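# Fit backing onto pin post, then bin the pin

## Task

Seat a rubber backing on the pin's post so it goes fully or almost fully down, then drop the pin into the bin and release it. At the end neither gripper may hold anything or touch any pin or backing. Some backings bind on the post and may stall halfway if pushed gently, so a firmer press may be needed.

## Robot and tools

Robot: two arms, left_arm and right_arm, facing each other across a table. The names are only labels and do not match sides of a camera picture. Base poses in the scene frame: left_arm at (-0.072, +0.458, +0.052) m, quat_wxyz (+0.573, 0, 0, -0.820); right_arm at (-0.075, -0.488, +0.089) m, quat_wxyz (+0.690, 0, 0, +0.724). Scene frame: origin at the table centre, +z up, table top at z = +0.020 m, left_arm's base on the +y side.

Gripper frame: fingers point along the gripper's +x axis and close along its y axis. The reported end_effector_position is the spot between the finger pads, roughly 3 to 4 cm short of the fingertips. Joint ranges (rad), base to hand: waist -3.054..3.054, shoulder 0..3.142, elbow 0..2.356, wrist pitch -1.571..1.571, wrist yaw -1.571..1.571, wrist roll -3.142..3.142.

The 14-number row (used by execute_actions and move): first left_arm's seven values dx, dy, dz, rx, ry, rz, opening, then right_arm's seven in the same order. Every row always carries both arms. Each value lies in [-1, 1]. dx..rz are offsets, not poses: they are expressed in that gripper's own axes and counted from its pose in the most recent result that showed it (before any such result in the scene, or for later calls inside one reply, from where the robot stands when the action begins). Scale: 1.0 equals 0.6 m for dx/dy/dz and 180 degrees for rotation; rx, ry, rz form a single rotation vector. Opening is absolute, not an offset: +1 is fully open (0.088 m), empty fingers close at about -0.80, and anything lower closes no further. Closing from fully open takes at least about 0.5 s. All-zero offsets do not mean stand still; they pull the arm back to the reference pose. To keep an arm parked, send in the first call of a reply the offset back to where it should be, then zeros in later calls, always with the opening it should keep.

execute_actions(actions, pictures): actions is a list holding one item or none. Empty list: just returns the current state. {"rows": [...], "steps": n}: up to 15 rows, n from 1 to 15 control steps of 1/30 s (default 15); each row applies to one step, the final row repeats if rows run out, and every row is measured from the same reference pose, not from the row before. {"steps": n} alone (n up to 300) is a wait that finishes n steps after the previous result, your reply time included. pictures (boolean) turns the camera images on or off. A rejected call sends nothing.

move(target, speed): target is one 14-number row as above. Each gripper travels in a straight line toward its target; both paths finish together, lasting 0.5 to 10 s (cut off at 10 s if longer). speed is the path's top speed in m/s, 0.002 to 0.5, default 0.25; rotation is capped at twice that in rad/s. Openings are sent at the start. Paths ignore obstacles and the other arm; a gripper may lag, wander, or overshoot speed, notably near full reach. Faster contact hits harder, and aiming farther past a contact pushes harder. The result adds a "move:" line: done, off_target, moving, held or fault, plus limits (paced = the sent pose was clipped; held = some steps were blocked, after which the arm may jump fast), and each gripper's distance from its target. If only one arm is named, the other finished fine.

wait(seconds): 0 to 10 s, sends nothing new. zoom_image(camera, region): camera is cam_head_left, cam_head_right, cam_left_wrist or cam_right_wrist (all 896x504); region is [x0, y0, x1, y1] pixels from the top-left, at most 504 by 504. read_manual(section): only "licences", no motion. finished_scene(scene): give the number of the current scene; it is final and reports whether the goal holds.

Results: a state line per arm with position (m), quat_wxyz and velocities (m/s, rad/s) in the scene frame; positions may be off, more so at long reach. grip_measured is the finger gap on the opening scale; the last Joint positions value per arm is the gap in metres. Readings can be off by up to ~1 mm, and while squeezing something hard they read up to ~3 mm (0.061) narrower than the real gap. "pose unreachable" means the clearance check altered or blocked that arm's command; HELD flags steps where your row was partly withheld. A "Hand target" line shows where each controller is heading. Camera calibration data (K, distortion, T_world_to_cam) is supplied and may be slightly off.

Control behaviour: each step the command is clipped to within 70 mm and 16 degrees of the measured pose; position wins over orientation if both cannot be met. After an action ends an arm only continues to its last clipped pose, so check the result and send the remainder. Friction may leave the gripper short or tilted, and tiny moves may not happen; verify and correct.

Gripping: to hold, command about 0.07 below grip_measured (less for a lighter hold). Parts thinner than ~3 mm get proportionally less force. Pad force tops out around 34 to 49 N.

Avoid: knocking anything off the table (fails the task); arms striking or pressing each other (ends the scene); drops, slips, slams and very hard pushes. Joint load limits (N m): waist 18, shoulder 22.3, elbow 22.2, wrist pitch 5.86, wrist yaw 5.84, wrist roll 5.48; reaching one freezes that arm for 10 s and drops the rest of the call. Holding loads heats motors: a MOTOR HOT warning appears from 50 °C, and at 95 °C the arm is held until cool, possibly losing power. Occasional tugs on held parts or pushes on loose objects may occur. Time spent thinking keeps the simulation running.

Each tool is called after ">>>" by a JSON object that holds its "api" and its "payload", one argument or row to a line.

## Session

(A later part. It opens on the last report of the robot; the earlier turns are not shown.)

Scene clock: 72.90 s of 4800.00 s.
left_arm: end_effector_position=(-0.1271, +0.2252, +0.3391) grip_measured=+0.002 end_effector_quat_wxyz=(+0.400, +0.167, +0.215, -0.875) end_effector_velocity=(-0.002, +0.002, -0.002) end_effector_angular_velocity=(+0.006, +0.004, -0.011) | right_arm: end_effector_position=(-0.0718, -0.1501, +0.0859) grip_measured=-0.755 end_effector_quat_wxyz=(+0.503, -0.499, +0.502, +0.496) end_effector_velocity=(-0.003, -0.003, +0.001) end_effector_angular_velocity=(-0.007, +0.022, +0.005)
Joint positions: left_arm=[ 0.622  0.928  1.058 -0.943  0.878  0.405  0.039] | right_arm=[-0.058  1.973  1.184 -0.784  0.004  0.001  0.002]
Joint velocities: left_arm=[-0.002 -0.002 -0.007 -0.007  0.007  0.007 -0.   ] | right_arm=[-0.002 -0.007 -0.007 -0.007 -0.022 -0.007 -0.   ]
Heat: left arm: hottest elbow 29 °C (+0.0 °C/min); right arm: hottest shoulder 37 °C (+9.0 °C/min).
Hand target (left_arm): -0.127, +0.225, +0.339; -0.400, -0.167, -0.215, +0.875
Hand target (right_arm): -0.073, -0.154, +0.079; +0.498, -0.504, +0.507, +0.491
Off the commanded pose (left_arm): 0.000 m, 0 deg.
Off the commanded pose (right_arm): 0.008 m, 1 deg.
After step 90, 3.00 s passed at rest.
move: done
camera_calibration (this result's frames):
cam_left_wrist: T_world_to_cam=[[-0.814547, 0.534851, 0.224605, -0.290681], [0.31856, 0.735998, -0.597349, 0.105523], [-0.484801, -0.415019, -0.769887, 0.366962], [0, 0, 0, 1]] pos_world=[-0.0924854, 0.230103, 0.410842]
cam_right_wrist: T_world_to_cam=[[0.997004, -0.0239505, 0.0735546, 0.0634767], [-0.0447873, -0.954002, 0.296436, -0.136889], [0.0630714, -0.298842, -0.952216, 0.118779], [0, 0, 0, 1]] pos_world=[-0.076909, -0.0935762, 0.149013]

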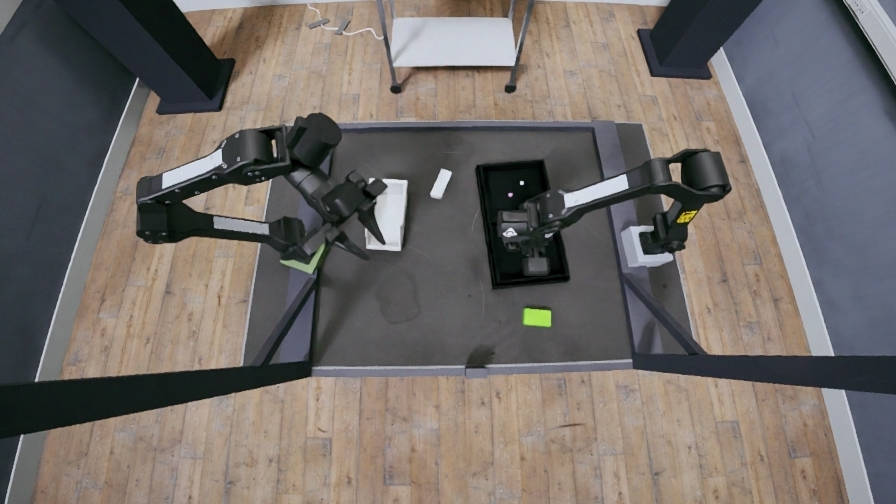

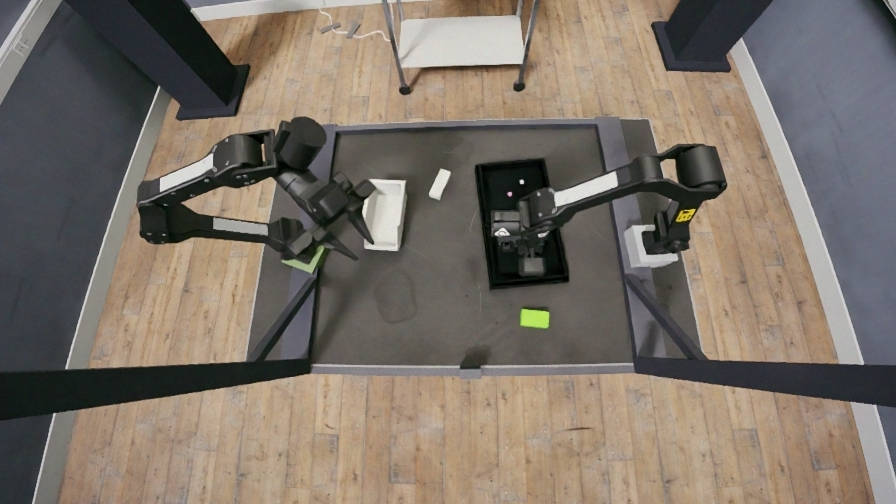

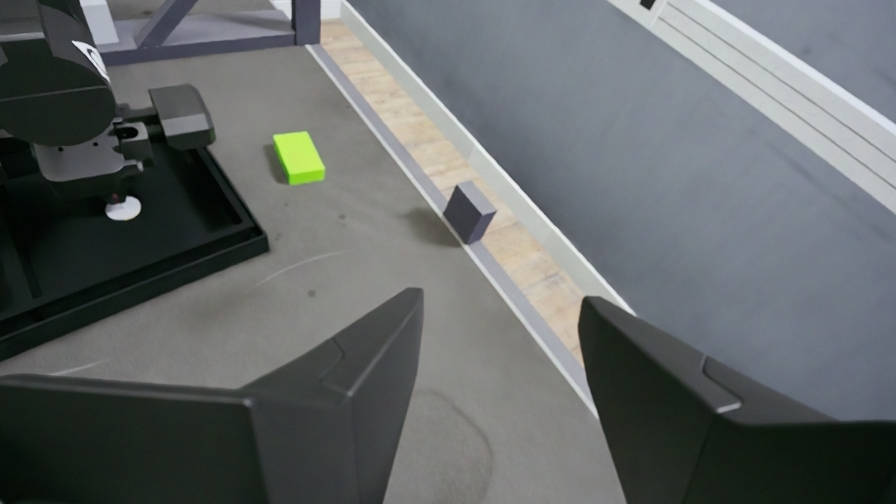

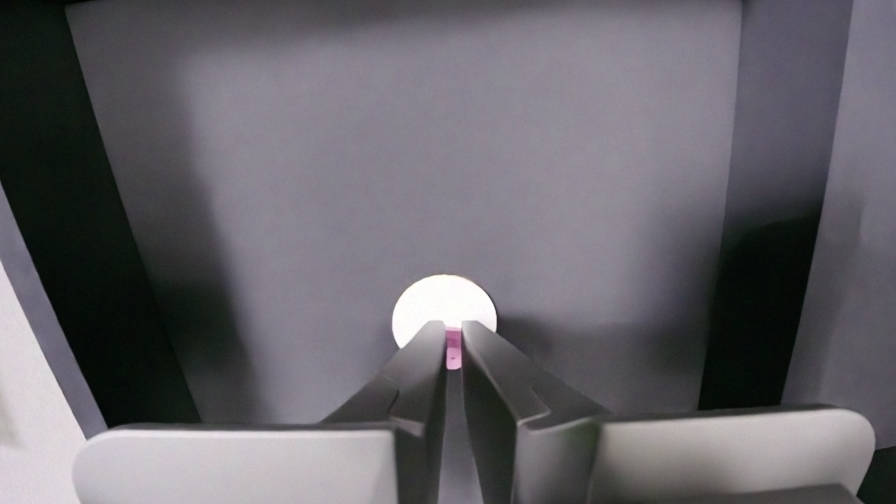

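>>> {"api": "move", "payload": {
  "target": [0,0,0,0,0,0,0,0.024,0.0028,-0.0072,0,0.006,0,-0.78],
  "speed": 0.006
}}

>>> {"api": "zoom_image", "payload": {
  "camera": "cam_right_wrist",
  "region": [350,230,550,380]
}}

Scene clock: 82.83 s of 4800.00 s.
left_arm: end_effector_position=(-0.1271, +0.2252, +0.3391) grip_measured=+0.002 end_effector_quat_wxyz=(+0.400, +0.167, +0.215, -0.875) end_effector_velocity=(-0.000, +0.001, -0.002) end_effector_angular_velocity=(+0.022, +0.011, +0.013) | right_arm: end_effector_position=(-0.0723, -0.1493, +0.0792) grip_measured=-0.755 end_effector_quat_wxyz=(+0.504, -0.497, +0.501, +0.497) end_effector_velocity=(+0.002, -0.002, +0.000) end_effector_angular_velocity=(-0.007, -0.007, +0.005)
Joint positions: left_arm=[ 0.622  0.928  1.058 -0.943  0.878  0.405  0.039] | right_arm=[-0.056  1.985  1.171 -0.753  0.004  0.003  0.002]
Joint velocities: left_arm=[-0.002 -0.002 -0.002 -0.007 -0.007 -0.022  0.   ] | right_arm=[-0.002 -0.002 -0.002 -0.007  0.007 -0.007 -0.   ]
Heat: left arm: hottest elbow 29 °C (+0.0 °C/min); right arm: hottest shoulder 36 °C (+6.0 °C/min).
Hand target (left_arm): -0.127, +0.225, +0.339; -0.400, -0.167, -0.215, +0.875
Hand target (right_arm): -0.073, -0.154, +0.072; +0.498, -0.504, +0.507, +0.492
Off the commanded pose (left_arm): 0.000 m, 0 deg.
Off the commanded pose (right_arm): 0.009 m, 1 deg.
After step 90, 4.20 s passed at rest.
move: off_target (right_arm)
camera_calibration (this result's frames):
cam_left_wrist: T_world_to_cam=[[-0.814547, 0.534851, 0.224605, -0.290681], [0.31856, 0.735998, -0.597349, 0.105523], [-0.484801, -0.415019, -0.769887, 0.366962], [0, 0, 0, 1]] pos_world=[-0.0924854, 0.230103, 0.410842]
cam_right_wrist: T_world_to_cam=[[0.996982, -0.0251044, 0.0734645, 0.0643264], [-0.0455278, -0.95554, 0.291327, -0.134105], [0.0628847, -0.293792, -0.953799, 0.113564], [0, 0, 0, 1]] pos_world=[-0.0773792, -0.0931633, 0.14266]

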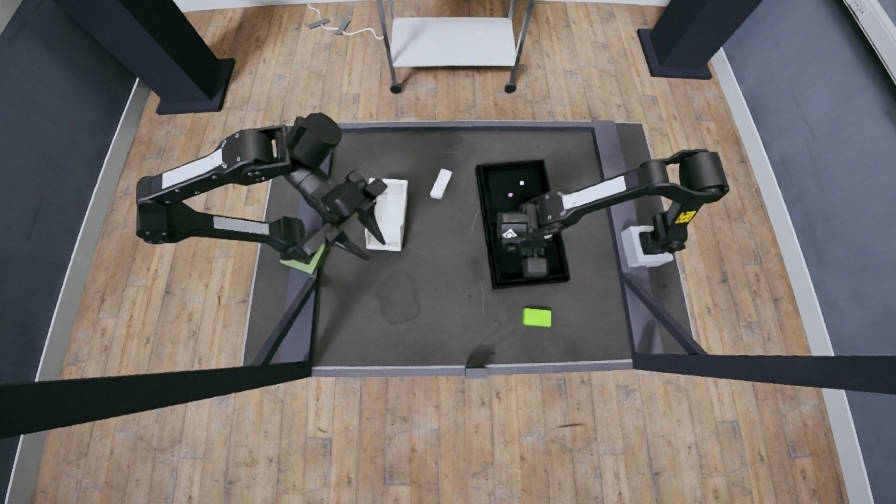

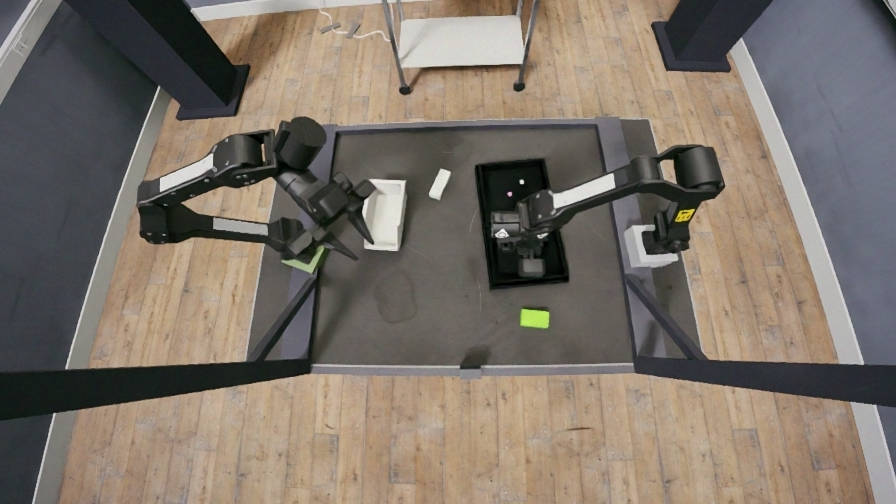

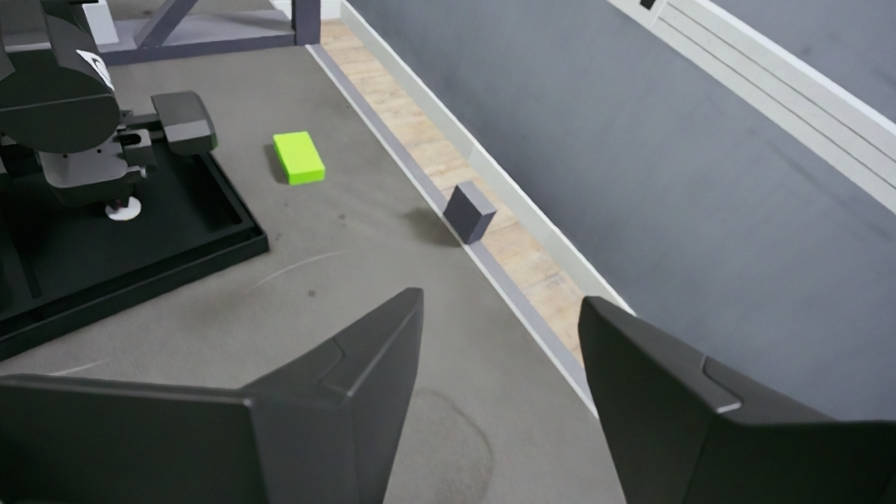

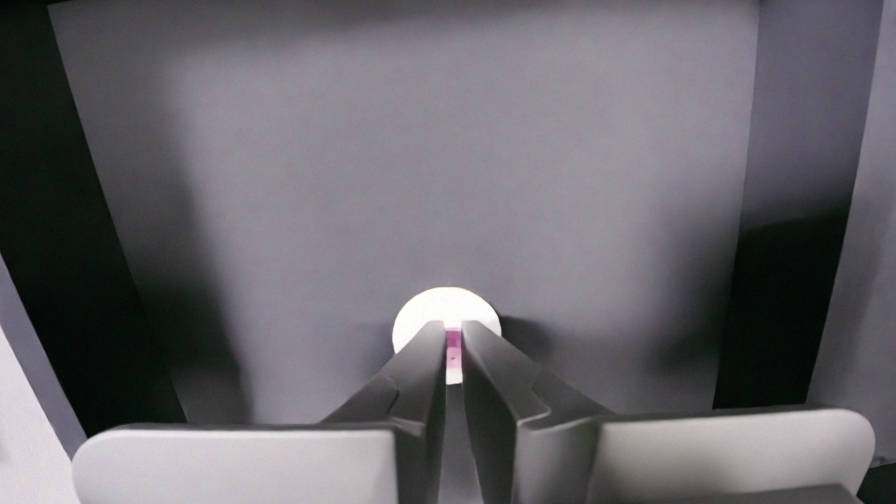

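Region (350, 230, 550, 380) of cam_right_wrist's 896x504 image, scaled by 2.520, with more detail than that image has; it fills the top 378 rows of this view, and the rest is white.

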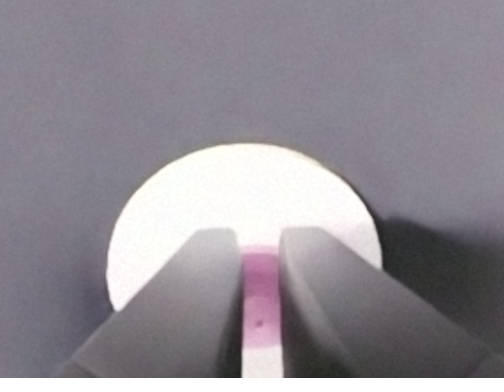

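>>> {"api": "zoom_image", "payload": {
  "camera": "cam_left_wrist",
  "region": [90,175,160,230]
}}

Region (90, 175, 160, 230) of cam_left_wrist's 896x504 image, scaled by 7.200, with more detail than that image has; it fills the top 396 rows of this view, and the rest is white.

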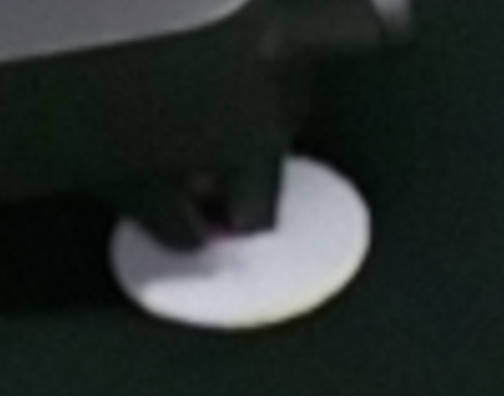

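>>> {"api": "move", "payload": {
  "target": [0,0,0,0,0,0,0,0.018,0.002,-0.011,0,0.007,0,-0.78],
  "speed": 0.006
}}

>>> {"api": "zoom_image", "payload": {
  "camera": "cam_right_wrist",
  "region": [350,250,550,400]
}}

Scene clock: 92.90 s of 4800.00 s.
left_arm: end_effector_position=(-0.1271, +0.2252, +0.3391) grip_measured=+0.002 end_effector_quat_wxyz=(+0.400, +0.167, +0.215, -0.875) end_effector_velocity=(-0.001, +0.003, -0.003) end_effector_angular_velocity=(+0.027, +0.005, +0.006) | right_arm: end_effector_position=(-0.0724, -0.1490, +0.0772) grip_measured=-0.755 end_effector_quat_wxyz=(+0.506, -0.495, +0.499, +0.499) end_effector_velocity=(+0.002, -0.002, +0.000) end_effector_angular_velocity=(-0.007, -0.008, +0.019)
Joint positions: left_arm=[ 0.622  0.928  1.058 -0.943  0.878  0.405  0.039] | right_arm=[-0.056  1.985  1.162 -0.736  0.004  0.004  0.002]
Joint velocities: left_arm=[-0.002 -0.002 -0.002 -0.022 -0.007 -0.007  0.   ] | right_arm=[-0.002 -0.002 -0.002 -0.007  0.007 -0.022  0.   ]
Heat: left arm: hottest elbow 29 °C (+0.0 °C/min); right arm: hottest shoulder 36 °C (+4.0 °C/min).
Hand target (left_arm): -0.127, +0.225, +0.339; -0.400, -0.167, -0.215, +0.875
Hand target (right_arm): -0.074, -0.156, +0.069; +0.499, -0.503, +0.506, +0.492
Off the commanded pose (left_arm): 0.000 m, 0 deg.
Off the commanded pose (right_arm): 0.011 m, 2 deg.
After step 90, 4.73 s passed at rest.
move: off_target (right_arm)
camera_calibration (this result's frames):
cam_left_wrist: T_world_to_cam=[[-0.814547, 0.534851, 0.224605, -0.290681], [0.31856, 0.735998, -0.597349, 0.105523], [-0.484801, -0.415019, -0.769887, 0.366962], [0, 0, 0, 1]] pos_world=[-0.0924854, 0.230103, 0.410842]
cam_right_wrist: T_world_to_cam=[[0.996968, -0.0260448, 0.0733178, 0.064479], [-0.0459067, -0.957718, 0.284023, -0.132981], [0.0628204, -0.286528, -0.95601, 0.113014], [0, 0, 0, 1]] pos_world=[-0.0774878, -0.093297, 0.141084]

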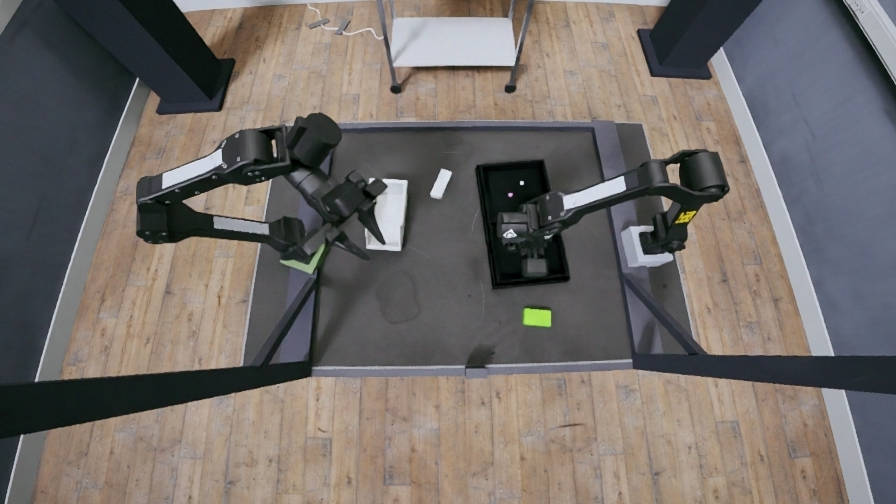

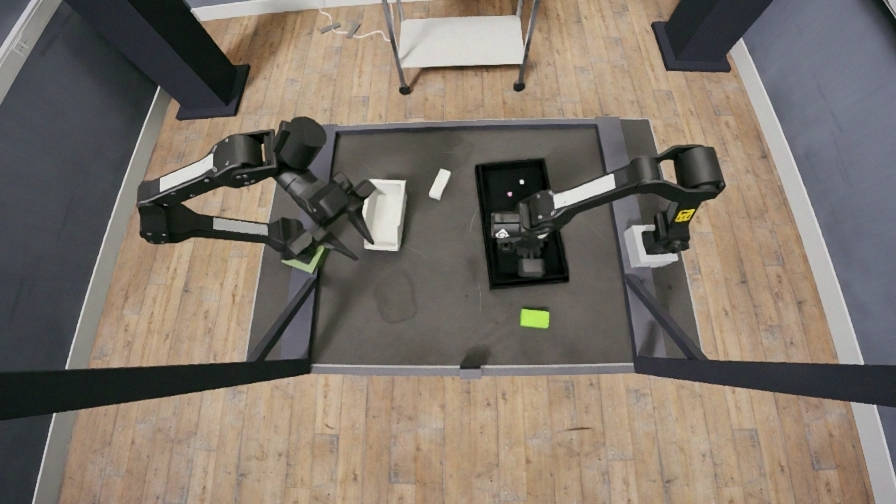

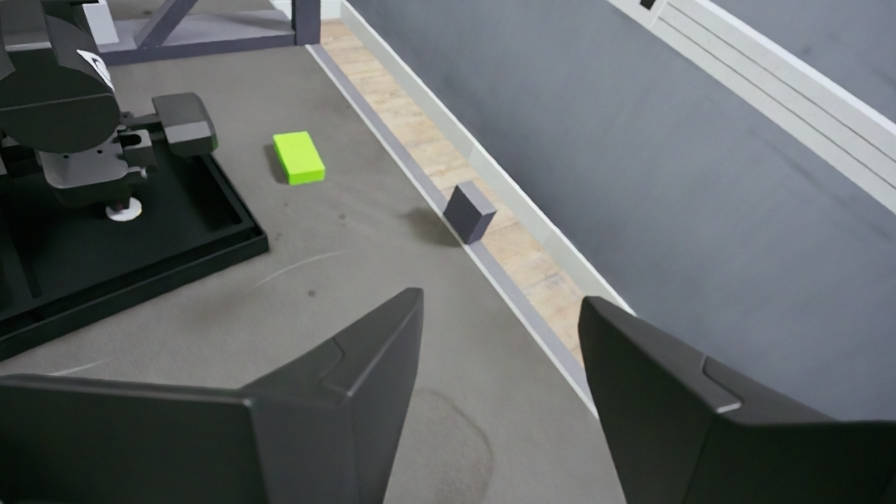

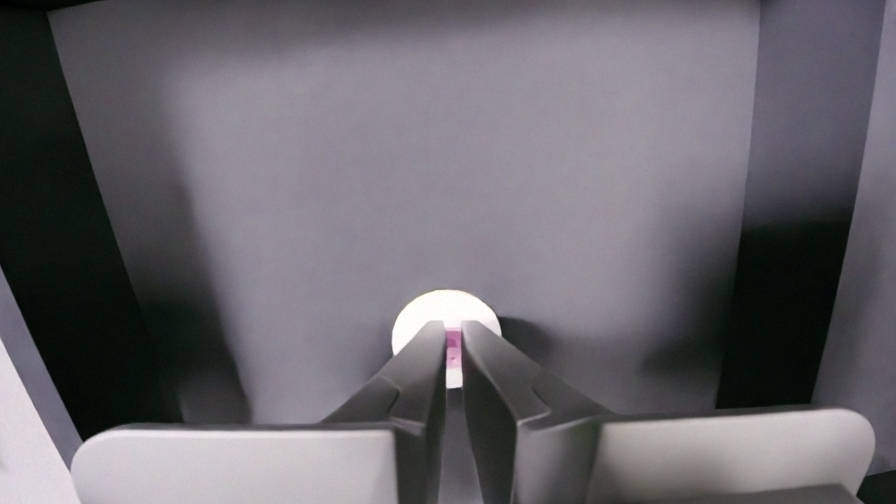

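Region (350, 250, 550, 400) of cam_right_wrist's 896x504 image, scaled by 2.520, with more detail than that image has; it fills the top 378 rows of this view, and the rest is white.

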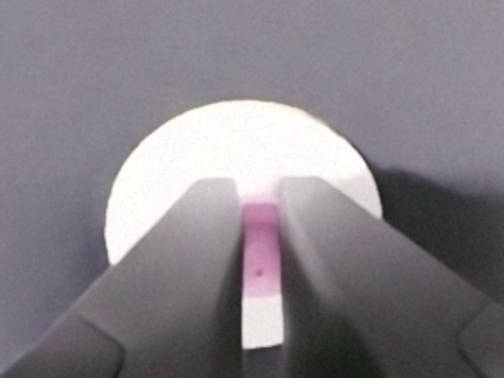

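>>> {"api": "move", "payload": {
  "target": [0,0,0,0,0,0,0,0.03,0.002,-0.012,0,0.012,0,-0.8],
  "speed": 0.008
}}

>>> {"api": "zoom_image", "payload": {
  "camera": "cam_right_wrist",
  "region": [350,250,550,400]
}}

Scene clock: 98.37 s of 4800.00 s.
left_arm: end_effector_position=(-0.1271, +0.2252, +0.3391) grip_measured=+0.002 end_effector_quat_wxyz=(+0.400, +0.167, +0.215, -0.875) end_effector_velocity=(-0.000, +0.001, -0.004) end_effector_angular_velocity=(+0.027, +0.012, +0.013) | right_arm: end_effector_position=(-0.0724, -0.1468, +0.0726) grip_measured=-0.755 end_effector_quat_wxyz=(+0.508, -0.494, +0.498, +0.500) end_effector_velocity=(-0.002, -0.004, -0.001) end_effector_angular_velocity=(-0.012, +0.007, +0.010)
Joint positions: left_arm=[ 0.622  0.928  1.058 -0.943  0.878  0.405  0.039] | right_arm=[-0.056  1.999  1.16  -0.716  0.004  0.005  0.002]
Joint velocities: left_arm=[-0.002 -0.002 -0.007 -0.007 -0.007 -0.022  0.   ] | right_arm=[ 0.002 -0.002 -0.007 -0.007 -0.007 -0.007 -0.   ]
Heat: left arm: hottest elbow 29 °C (+1.0 °C/min); right arm: hottest shoulder 35 °C (+2.0 °C/min).
Hand target (left_arm): -0.127, +0.225, +0.339; -0.400, -0.167, -0.215, +0.875
Hand target (right_arm): -0.074, -0.156, +0.060; +0.497, -0.505, +0.509, +0.490
Off the commanded pose (left_arm): 0.000 m, 0 deg.
Off the commanded pose (right_arm): 0.016 m, 2 deg.
move: off_target (right_arm)
camera_calibration (this result's frames):
cam_left_wrist: T_world_to_cam=[[-0.814547, 0.534851, 0.224605, -0.290681], [0.31856, 0.735998, -0.597349, 0.105523], [-0.484801, -0.415019, -0.769887, 0.366962], [0, 0, 0, 1]] pos_world=[-0.0924854, 0.230103, 0.410842]
cam_right_wrist: T_world_to_cam=[[0.996936, -0.0275493, 0.0732034, 0.0646443], [-0.0470087, -0.959063, 0.279265, -0.129536], [0.0625131, -0.281851, -0.95742, 0.109978], [0, 0, 0, 1]] pos_world=[-0.0774106, -0.0914551, 0.136738]

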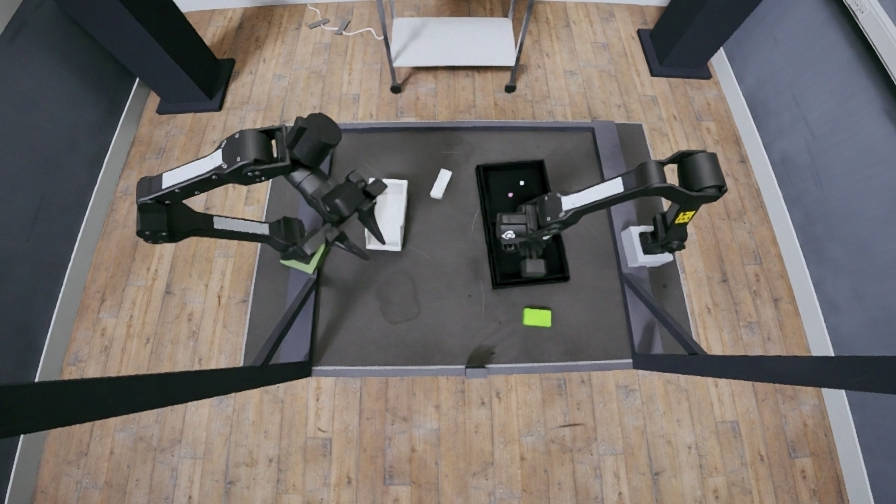

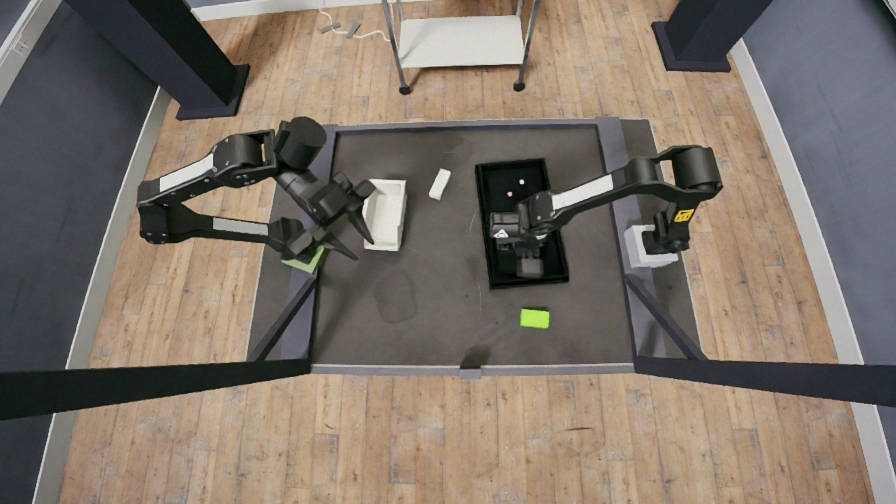

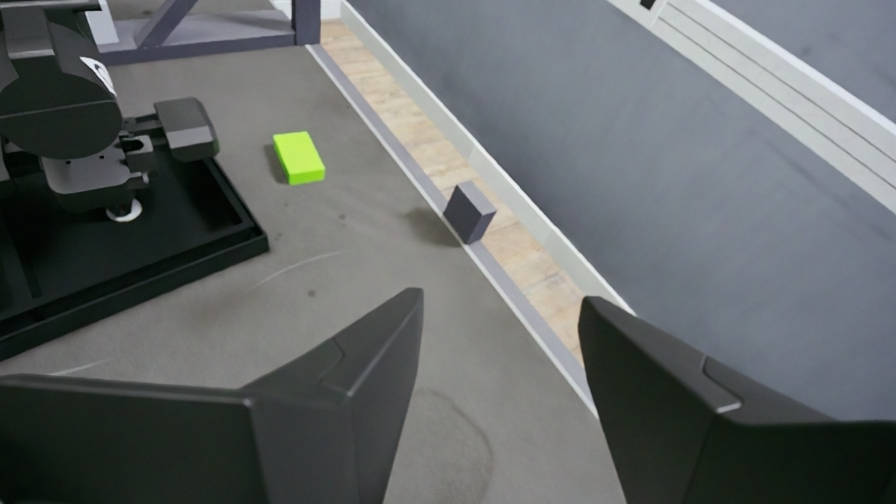

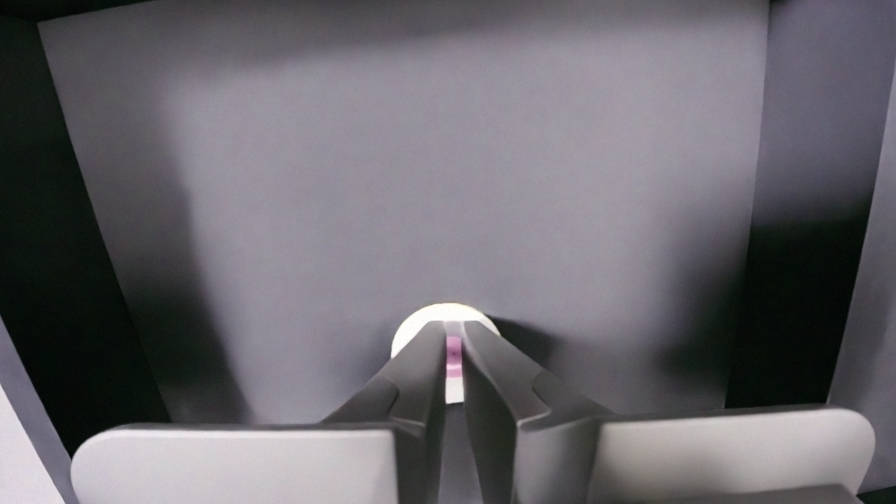

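Region (350, 250, 550, 400) of cam_right_wrist's 896x504 image, scaled by 2.520, with more detail than that image has; it fills the top 378 rows of this view, and the rest is white.

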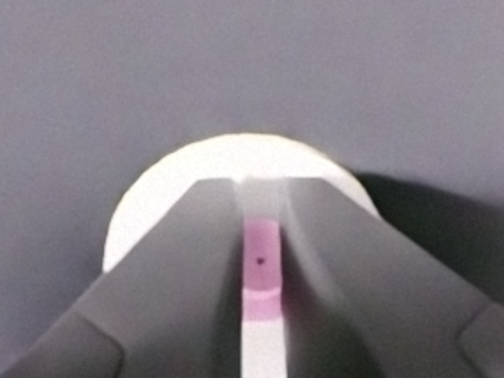

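>>> {"api": "move", "payload": {
  "target": [0,0,0,0,0,0,0,-0.035,0,0,0,0.008,0,-0.8],
  "speed": 0.02
}}

>>> {"api": "zoom_image", "payload": {
  "camera": "cam_right_wrist",
  "region": [350,250,550,400]
}}

Scene clock: 102.30 s of 4800.00 s.
left_arm: end_effector_position=(-0.1271, +0.2252, +0.3391) grip_measured=+0.002 end_effector_quat_wxyz=(+0.400, +0.167, +0.215, -0.875) end_effector_velocity=(+0.001, +0.001, -0.000) end_effector_angular_velocity=(-0.001, -0.009, +0.004) | right_arm: end_effector_position=(-0.0725, -0.1500, +0.0886) grip_measured=-0.755 end_effector_quat_wxyz=(+0.498, -0.504, +0.508, +0.490) end_effector_velocity=(-0.000, -0.009, -0.001) end_effector_angular_velocity=(-0.042, +0.008, +0.019)
Joint positions: left_arm=[ 0.622  0.928  1.058 -0.943  0.878  0.405  0.039] | right_arm=[-0.056  1.983  1.211 -0.822  0.004  0.005  0.002]
Joint velocities: left_arm=[ 0.002 -0.002  0.002 -0.007 -0.007  0.007 -0.   ] | right_arm=[-0.002  0.002 -0.002 -0.037 -0.007 -0.022  0.   ]
Heat: left arm: hottest elbow 29 °C (+1.0 °C/min); right arm: hottest shoulder 35 °C (+1.0 °C/min).
Hand target (left_arm): -0.127, +0.225, +0.339; -0.400, -0.167, -0.215, +0.875
Hand target (right_arm): -0.073, -0.147, +0.094; +0.502, -0.500, +0.504, +0.494
Off the commanded pose (left_arm): 0.000 m, 0 deg.
Off the commanded pose (right_arm): 0.006 m, 1 deg.
move: done
camera_calibration (this result's frames):
cam_left_wrist: T_world_to_cam=[[-0.814547, 0.534851, 0.224605, -0.290681], [0.31856, 0.735998, -0.597349, 0.105523], [-0.484801, -0.415019, -0.769887, 0.366962], [0, 0, 0, 1]] pos_world=[-0.0924854, 0.230103, 0.410842]
cam_right_wrist: T_world_to_cam=[[0.996956, -0.0246861, 0.0739518, 0.0637708], [-0.0469286, -0.947473, 0.316374, -0.138614], [0.0622574, -0.318881, -0.945748, 0.117802], [0, 0, 0, 1]] pos_world=[-0.0774157, -0.092194, 0.150548]

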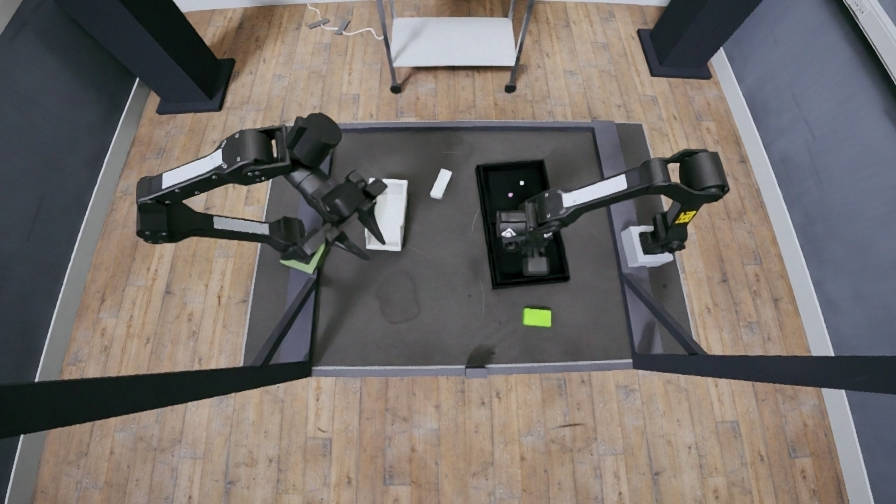

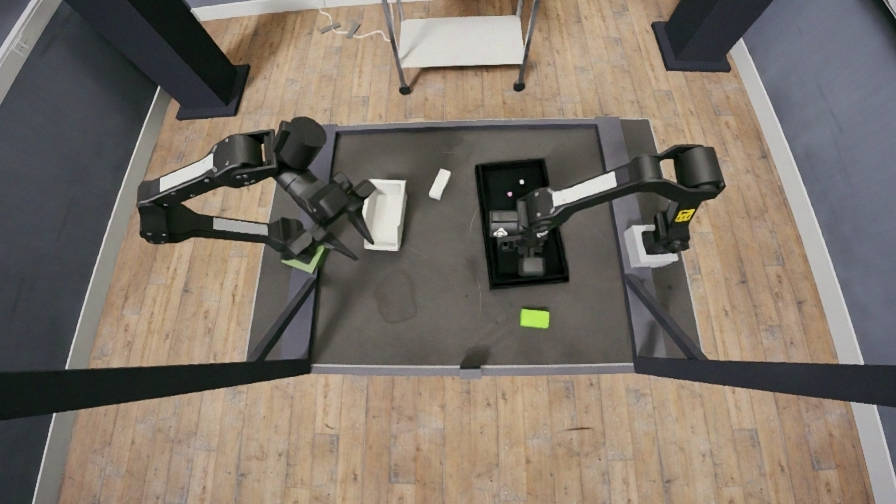

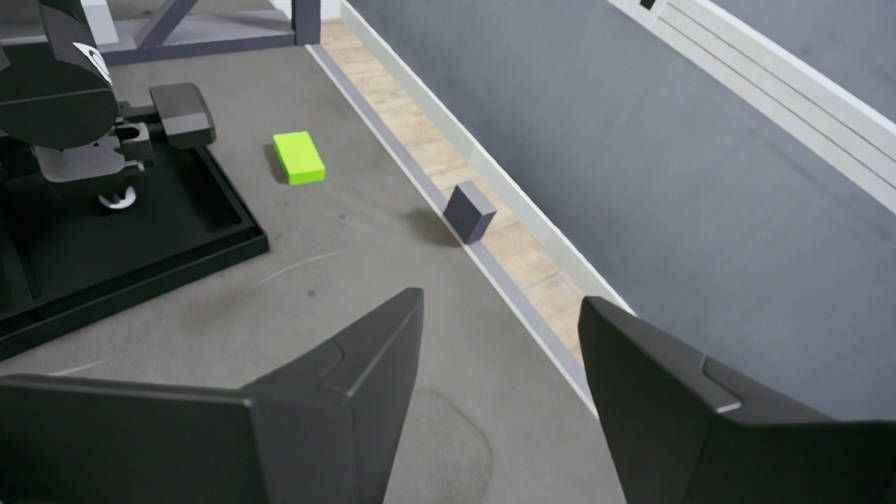

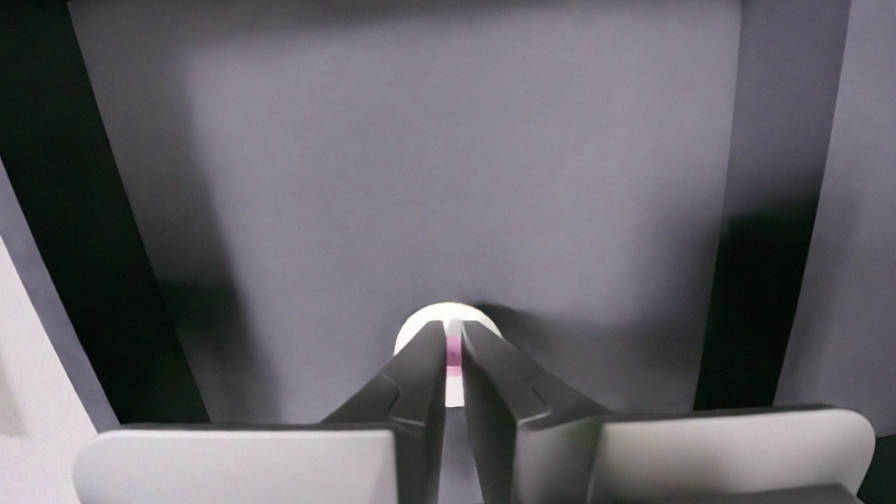

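Region (350, 250, 550, 400) of cam_right_wrist's 896x504 image, scaled by 2.520, with more detail than that image has; it fills the top 378 rows of this view, and the rest is white.

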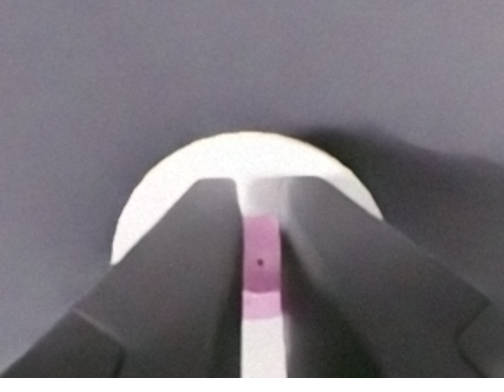

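>>> {"api": "move", "payload": {
  "target": [0,0,0,0,0,0,0,0.036,0,-0.006,0,0,0,-0.8],
  "speed": 0.015
}}

>>> {"api": "move", "payload": {
  "target": [0,0,0,0,0,0,0,0,0,0,0,0,0,-0.45],
  "speed": 0.01
}}

>>> {"api": "zoom_image", "payload": {
  "camera": "cam_right_wrist",
  "region": [350,270,550,420]
}}

Scene clock: 106.67 s of 4800.00 s.
left_arm: end_effector_position=(-0.1271, +0.2252, +0.3391) grip_measured=+0.002 end_effector_quat_wxyz=(+0.400, +0.167, +0.215, -0.875) end_effector_velocity=(-0.002, +0.002, -0.001) end_effector_angular_velocity=(+0.010, +0.012, -0.004) | right_arm: end_effector_position=(-0.0725, -0.1494, +0.0744) grip_measured=-0.755 end_effector_quat_wxyz=(+0.504, -0.498, +0.502, +0.496) end_effector_velocity=(+0.002, -0.005, -0.000) end_effector_angular_velocity=(-0.012, -0.007, +0.005)
Joint positions: left_arm=[ 0.622  0.928  1.058 -0.943  0.878  0.405  0.039] | right_arm=[-0.056  1.999  1.169 -0.742  0.004  0.005  0.002]
Joint velocities: left_arm=[-0.002 -0.002 -0.002 -0.007  0.007 -0.007  0.   ] | right_arm=[-0.002 -0.007 -0.012 -0.007  0.007 -0.007 -0.   ]
Heat: left arm: hottest elbow 29 °C (+1.0 °C/min); right arm: hottest shoulder 36 °C (+1.0 °C/min).
Hand target (left_arm): -0.127, +0.225, +0.339; -0.400, -0.167, -0.215, +0.875
Hand target (right_arm): -0.072, -0.154, +0.067; +0.498, -0.504, +0.508, +0.490
Off the commanded pose (left_arm): 0.000 m, 0 deg.
Off the commanded pose (right_arm): 0.009 m, 1 deg.
move: off_target (right_arm)
camera_calibration (this result's frames):
cam_left_wrist: T_world_to_cam=[[-0.814547, 0.534851, 0.224605, -0.290681], [0.31856, 0.735998, -0.597349, 0.105523], [-0.484801, -0.415019, -0.769887, 0.366962], [0, 0, 0, 1]] pos_world=[-0.0924854, 0.230103, 0.410842]
cam_right_wrist: T_world_to_cam=[[0.996945, -0.0262616, 0.0735547, 0.0646255], [-0.0469738, -0.954015, 0.296056, -0.133017], [0.0623974, -0.298607, -0.952334, 0.108088], [0, 0, 0, 1]] pos_world=[-0.0774208, -0.0929277, 0.137563]

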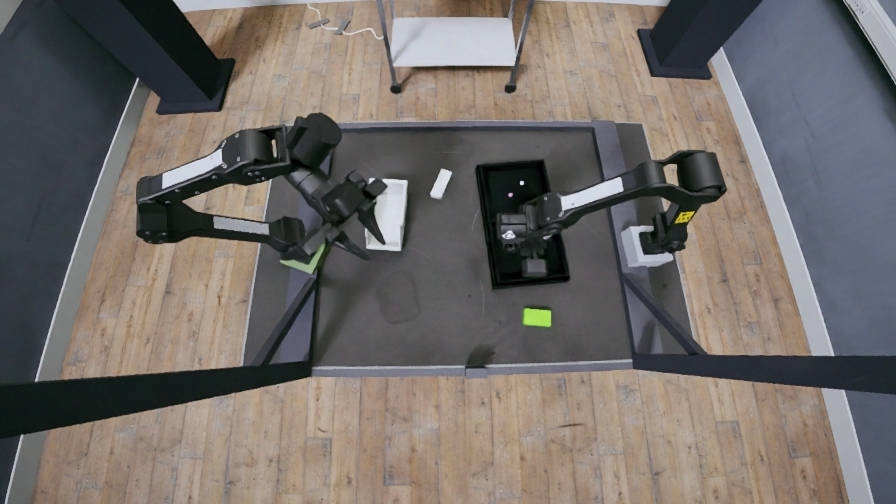

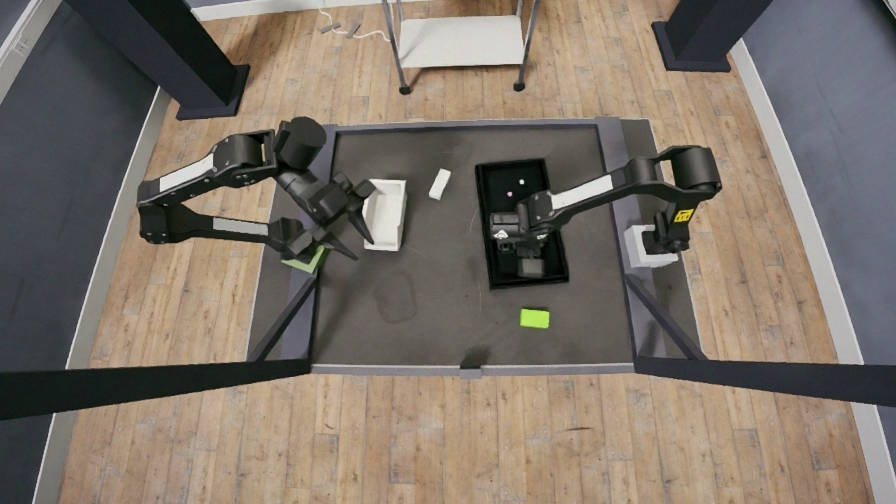

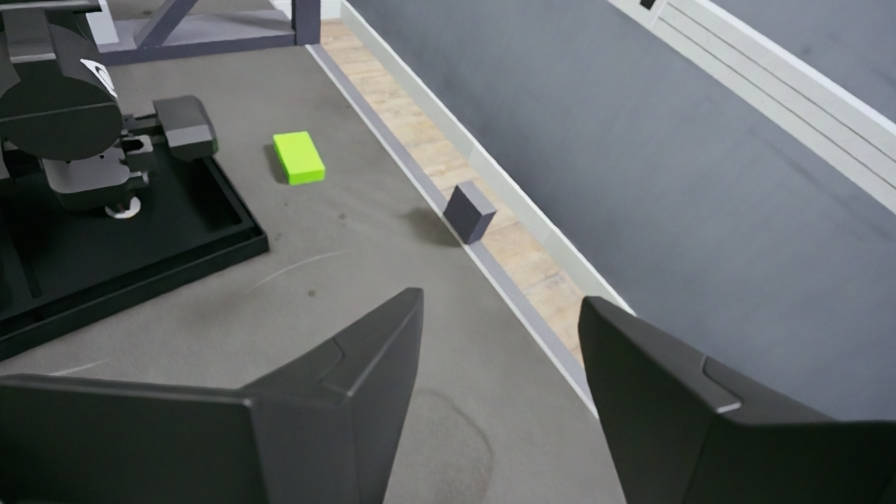

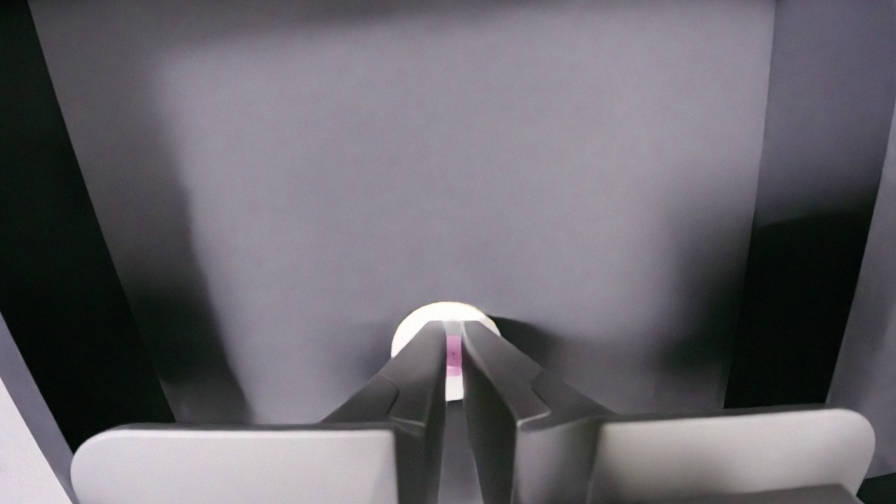

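Scene clock: 107.30 s of 4800.00 s.
left_arm: end_effector_position=(-0.1271, +0.2252, +0.3391) grip_measured=+0.002 end_effector_quat_wxyz=(+0.400, +0.167, +0.215, -0.875) end_effector_velocity=(-0.001, +0.003, -0.003) end_effector_angular_velocity=(+0.027, +0.005, +0.006) | right_arm: end_effector_position=(-0.0725, -0.1496, +0.0743) grip_measured=-0.454 end_effector_quat_wxyz=(+0.503, -0.498, +0.502, +0.496) end_effector_velocity=(-0.002, -0.002, +0.000) end_effector_angular_velocity=(-0.007, +0.022, +0.019)
Joint positions: left_arm=[ 0.622  0.928  1.058 -0.943  0.878  0.405  0.039] | right_arm=[-0.056  1.999  1.168 -0.742  0.004  0.005  0.017]
Joint velocities: left_arm=[-0.002 -0.002 -0.002 -0.022 -0.007 -0.007 -0.   ] | right_arm=[-0.002 -0.002 -0.002 -0.007 -0.022 -0.022  0.001]
Heat: left arm: hottest elbow 29 °C (+1.0 °C/min); right arm: hottest shoulder 36 °C (+1.0 °C/min).
Hand target (left_arm): -0.127, +0.225, +0.339; -0.400, -0.167, -0.215, +0.875
Hand target (right_arm): -0.072, -0.150, +0.074; +0.503, -0.498, +0.503, +0.496
Off the commanded pose (left_arm): 0.000 m, 0 deg.
Off the commanded pose (right_arm): 0.000 m, 0 deg.
move: done
camera_calibration (this result's frames):
cam_left_wrist: T_world_to_cam=[[-0.814547, 0.534851, 0.224605, -0.290681], [0.31856, 0.735998, -0.597349, 0.105523], [-0.484801, -0.415019, -0.769887, 0.366962], [0, 0, 0, 1]] pos_world=[-0.0924854, 0.230103, 0.410842]
cam_right_wrist: T_world_to_cam=[[0.996946, -0.0262336, 0.0735621, 0.0646324], [-0.046973, -0.953902, 0.29642, -0.133134], [0.0623949, -0.29897, -0.95222, 0.107908], [0, 0, 0, 1]] pos_world=[-0.0774216, -0.0930404, 0.137461]

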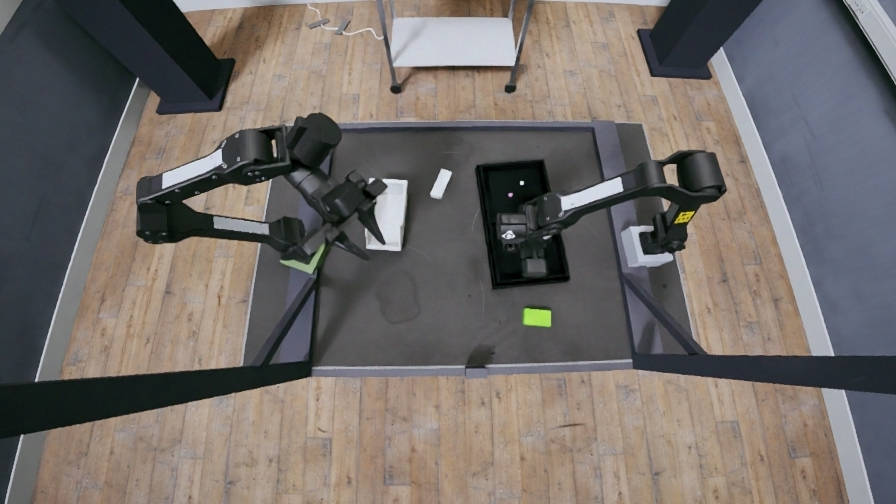

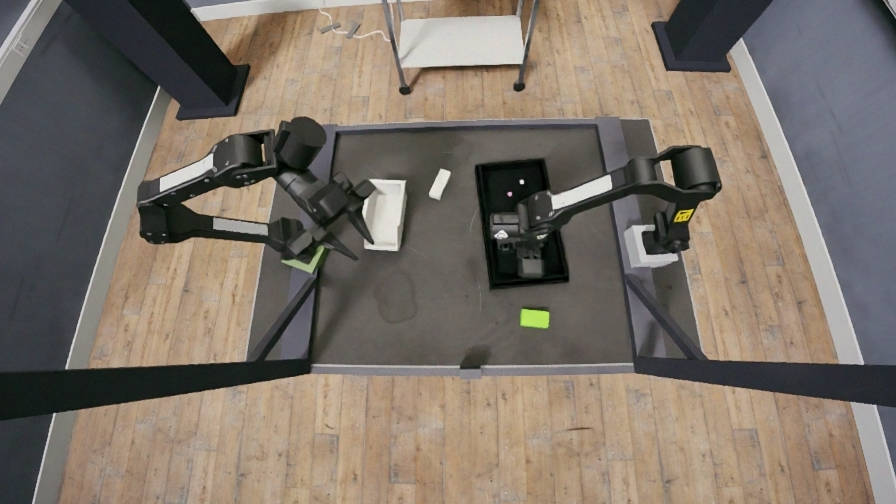

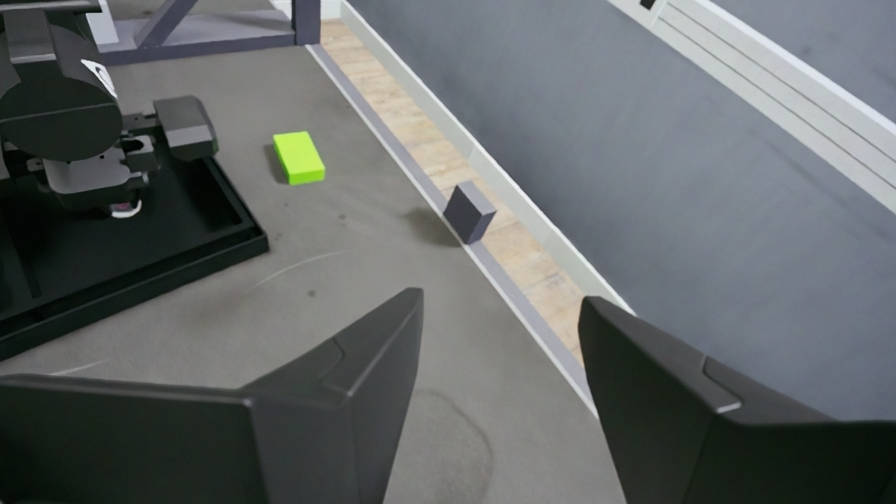

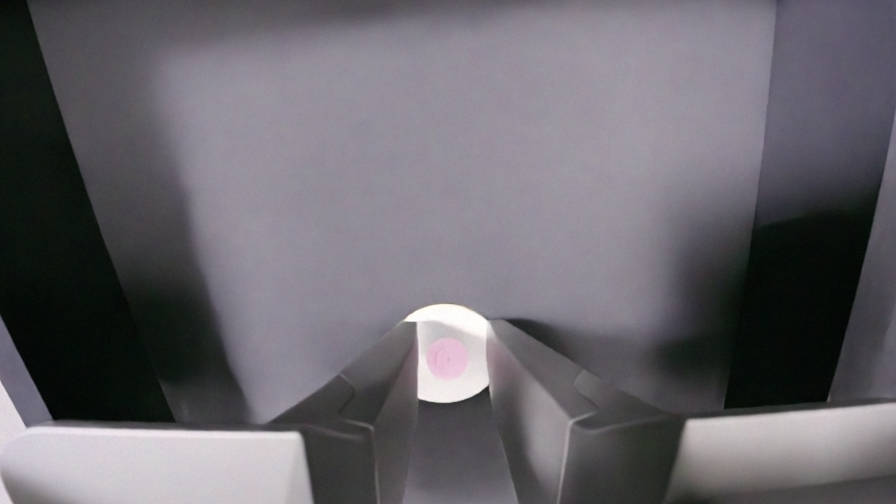

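Region (350, 270, 550, 420) of cam_right_wrist's 896x504 image, scaled by 2.520, with more detail than that image has; it fills the top 378 rows of this view, and the rest is white.

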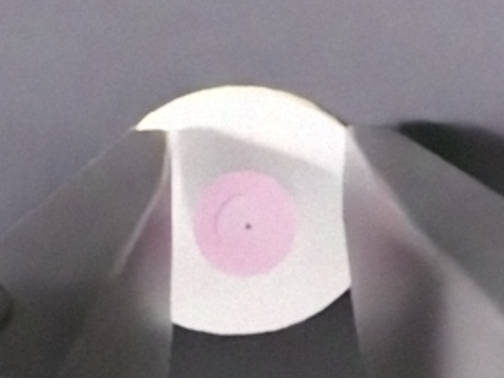

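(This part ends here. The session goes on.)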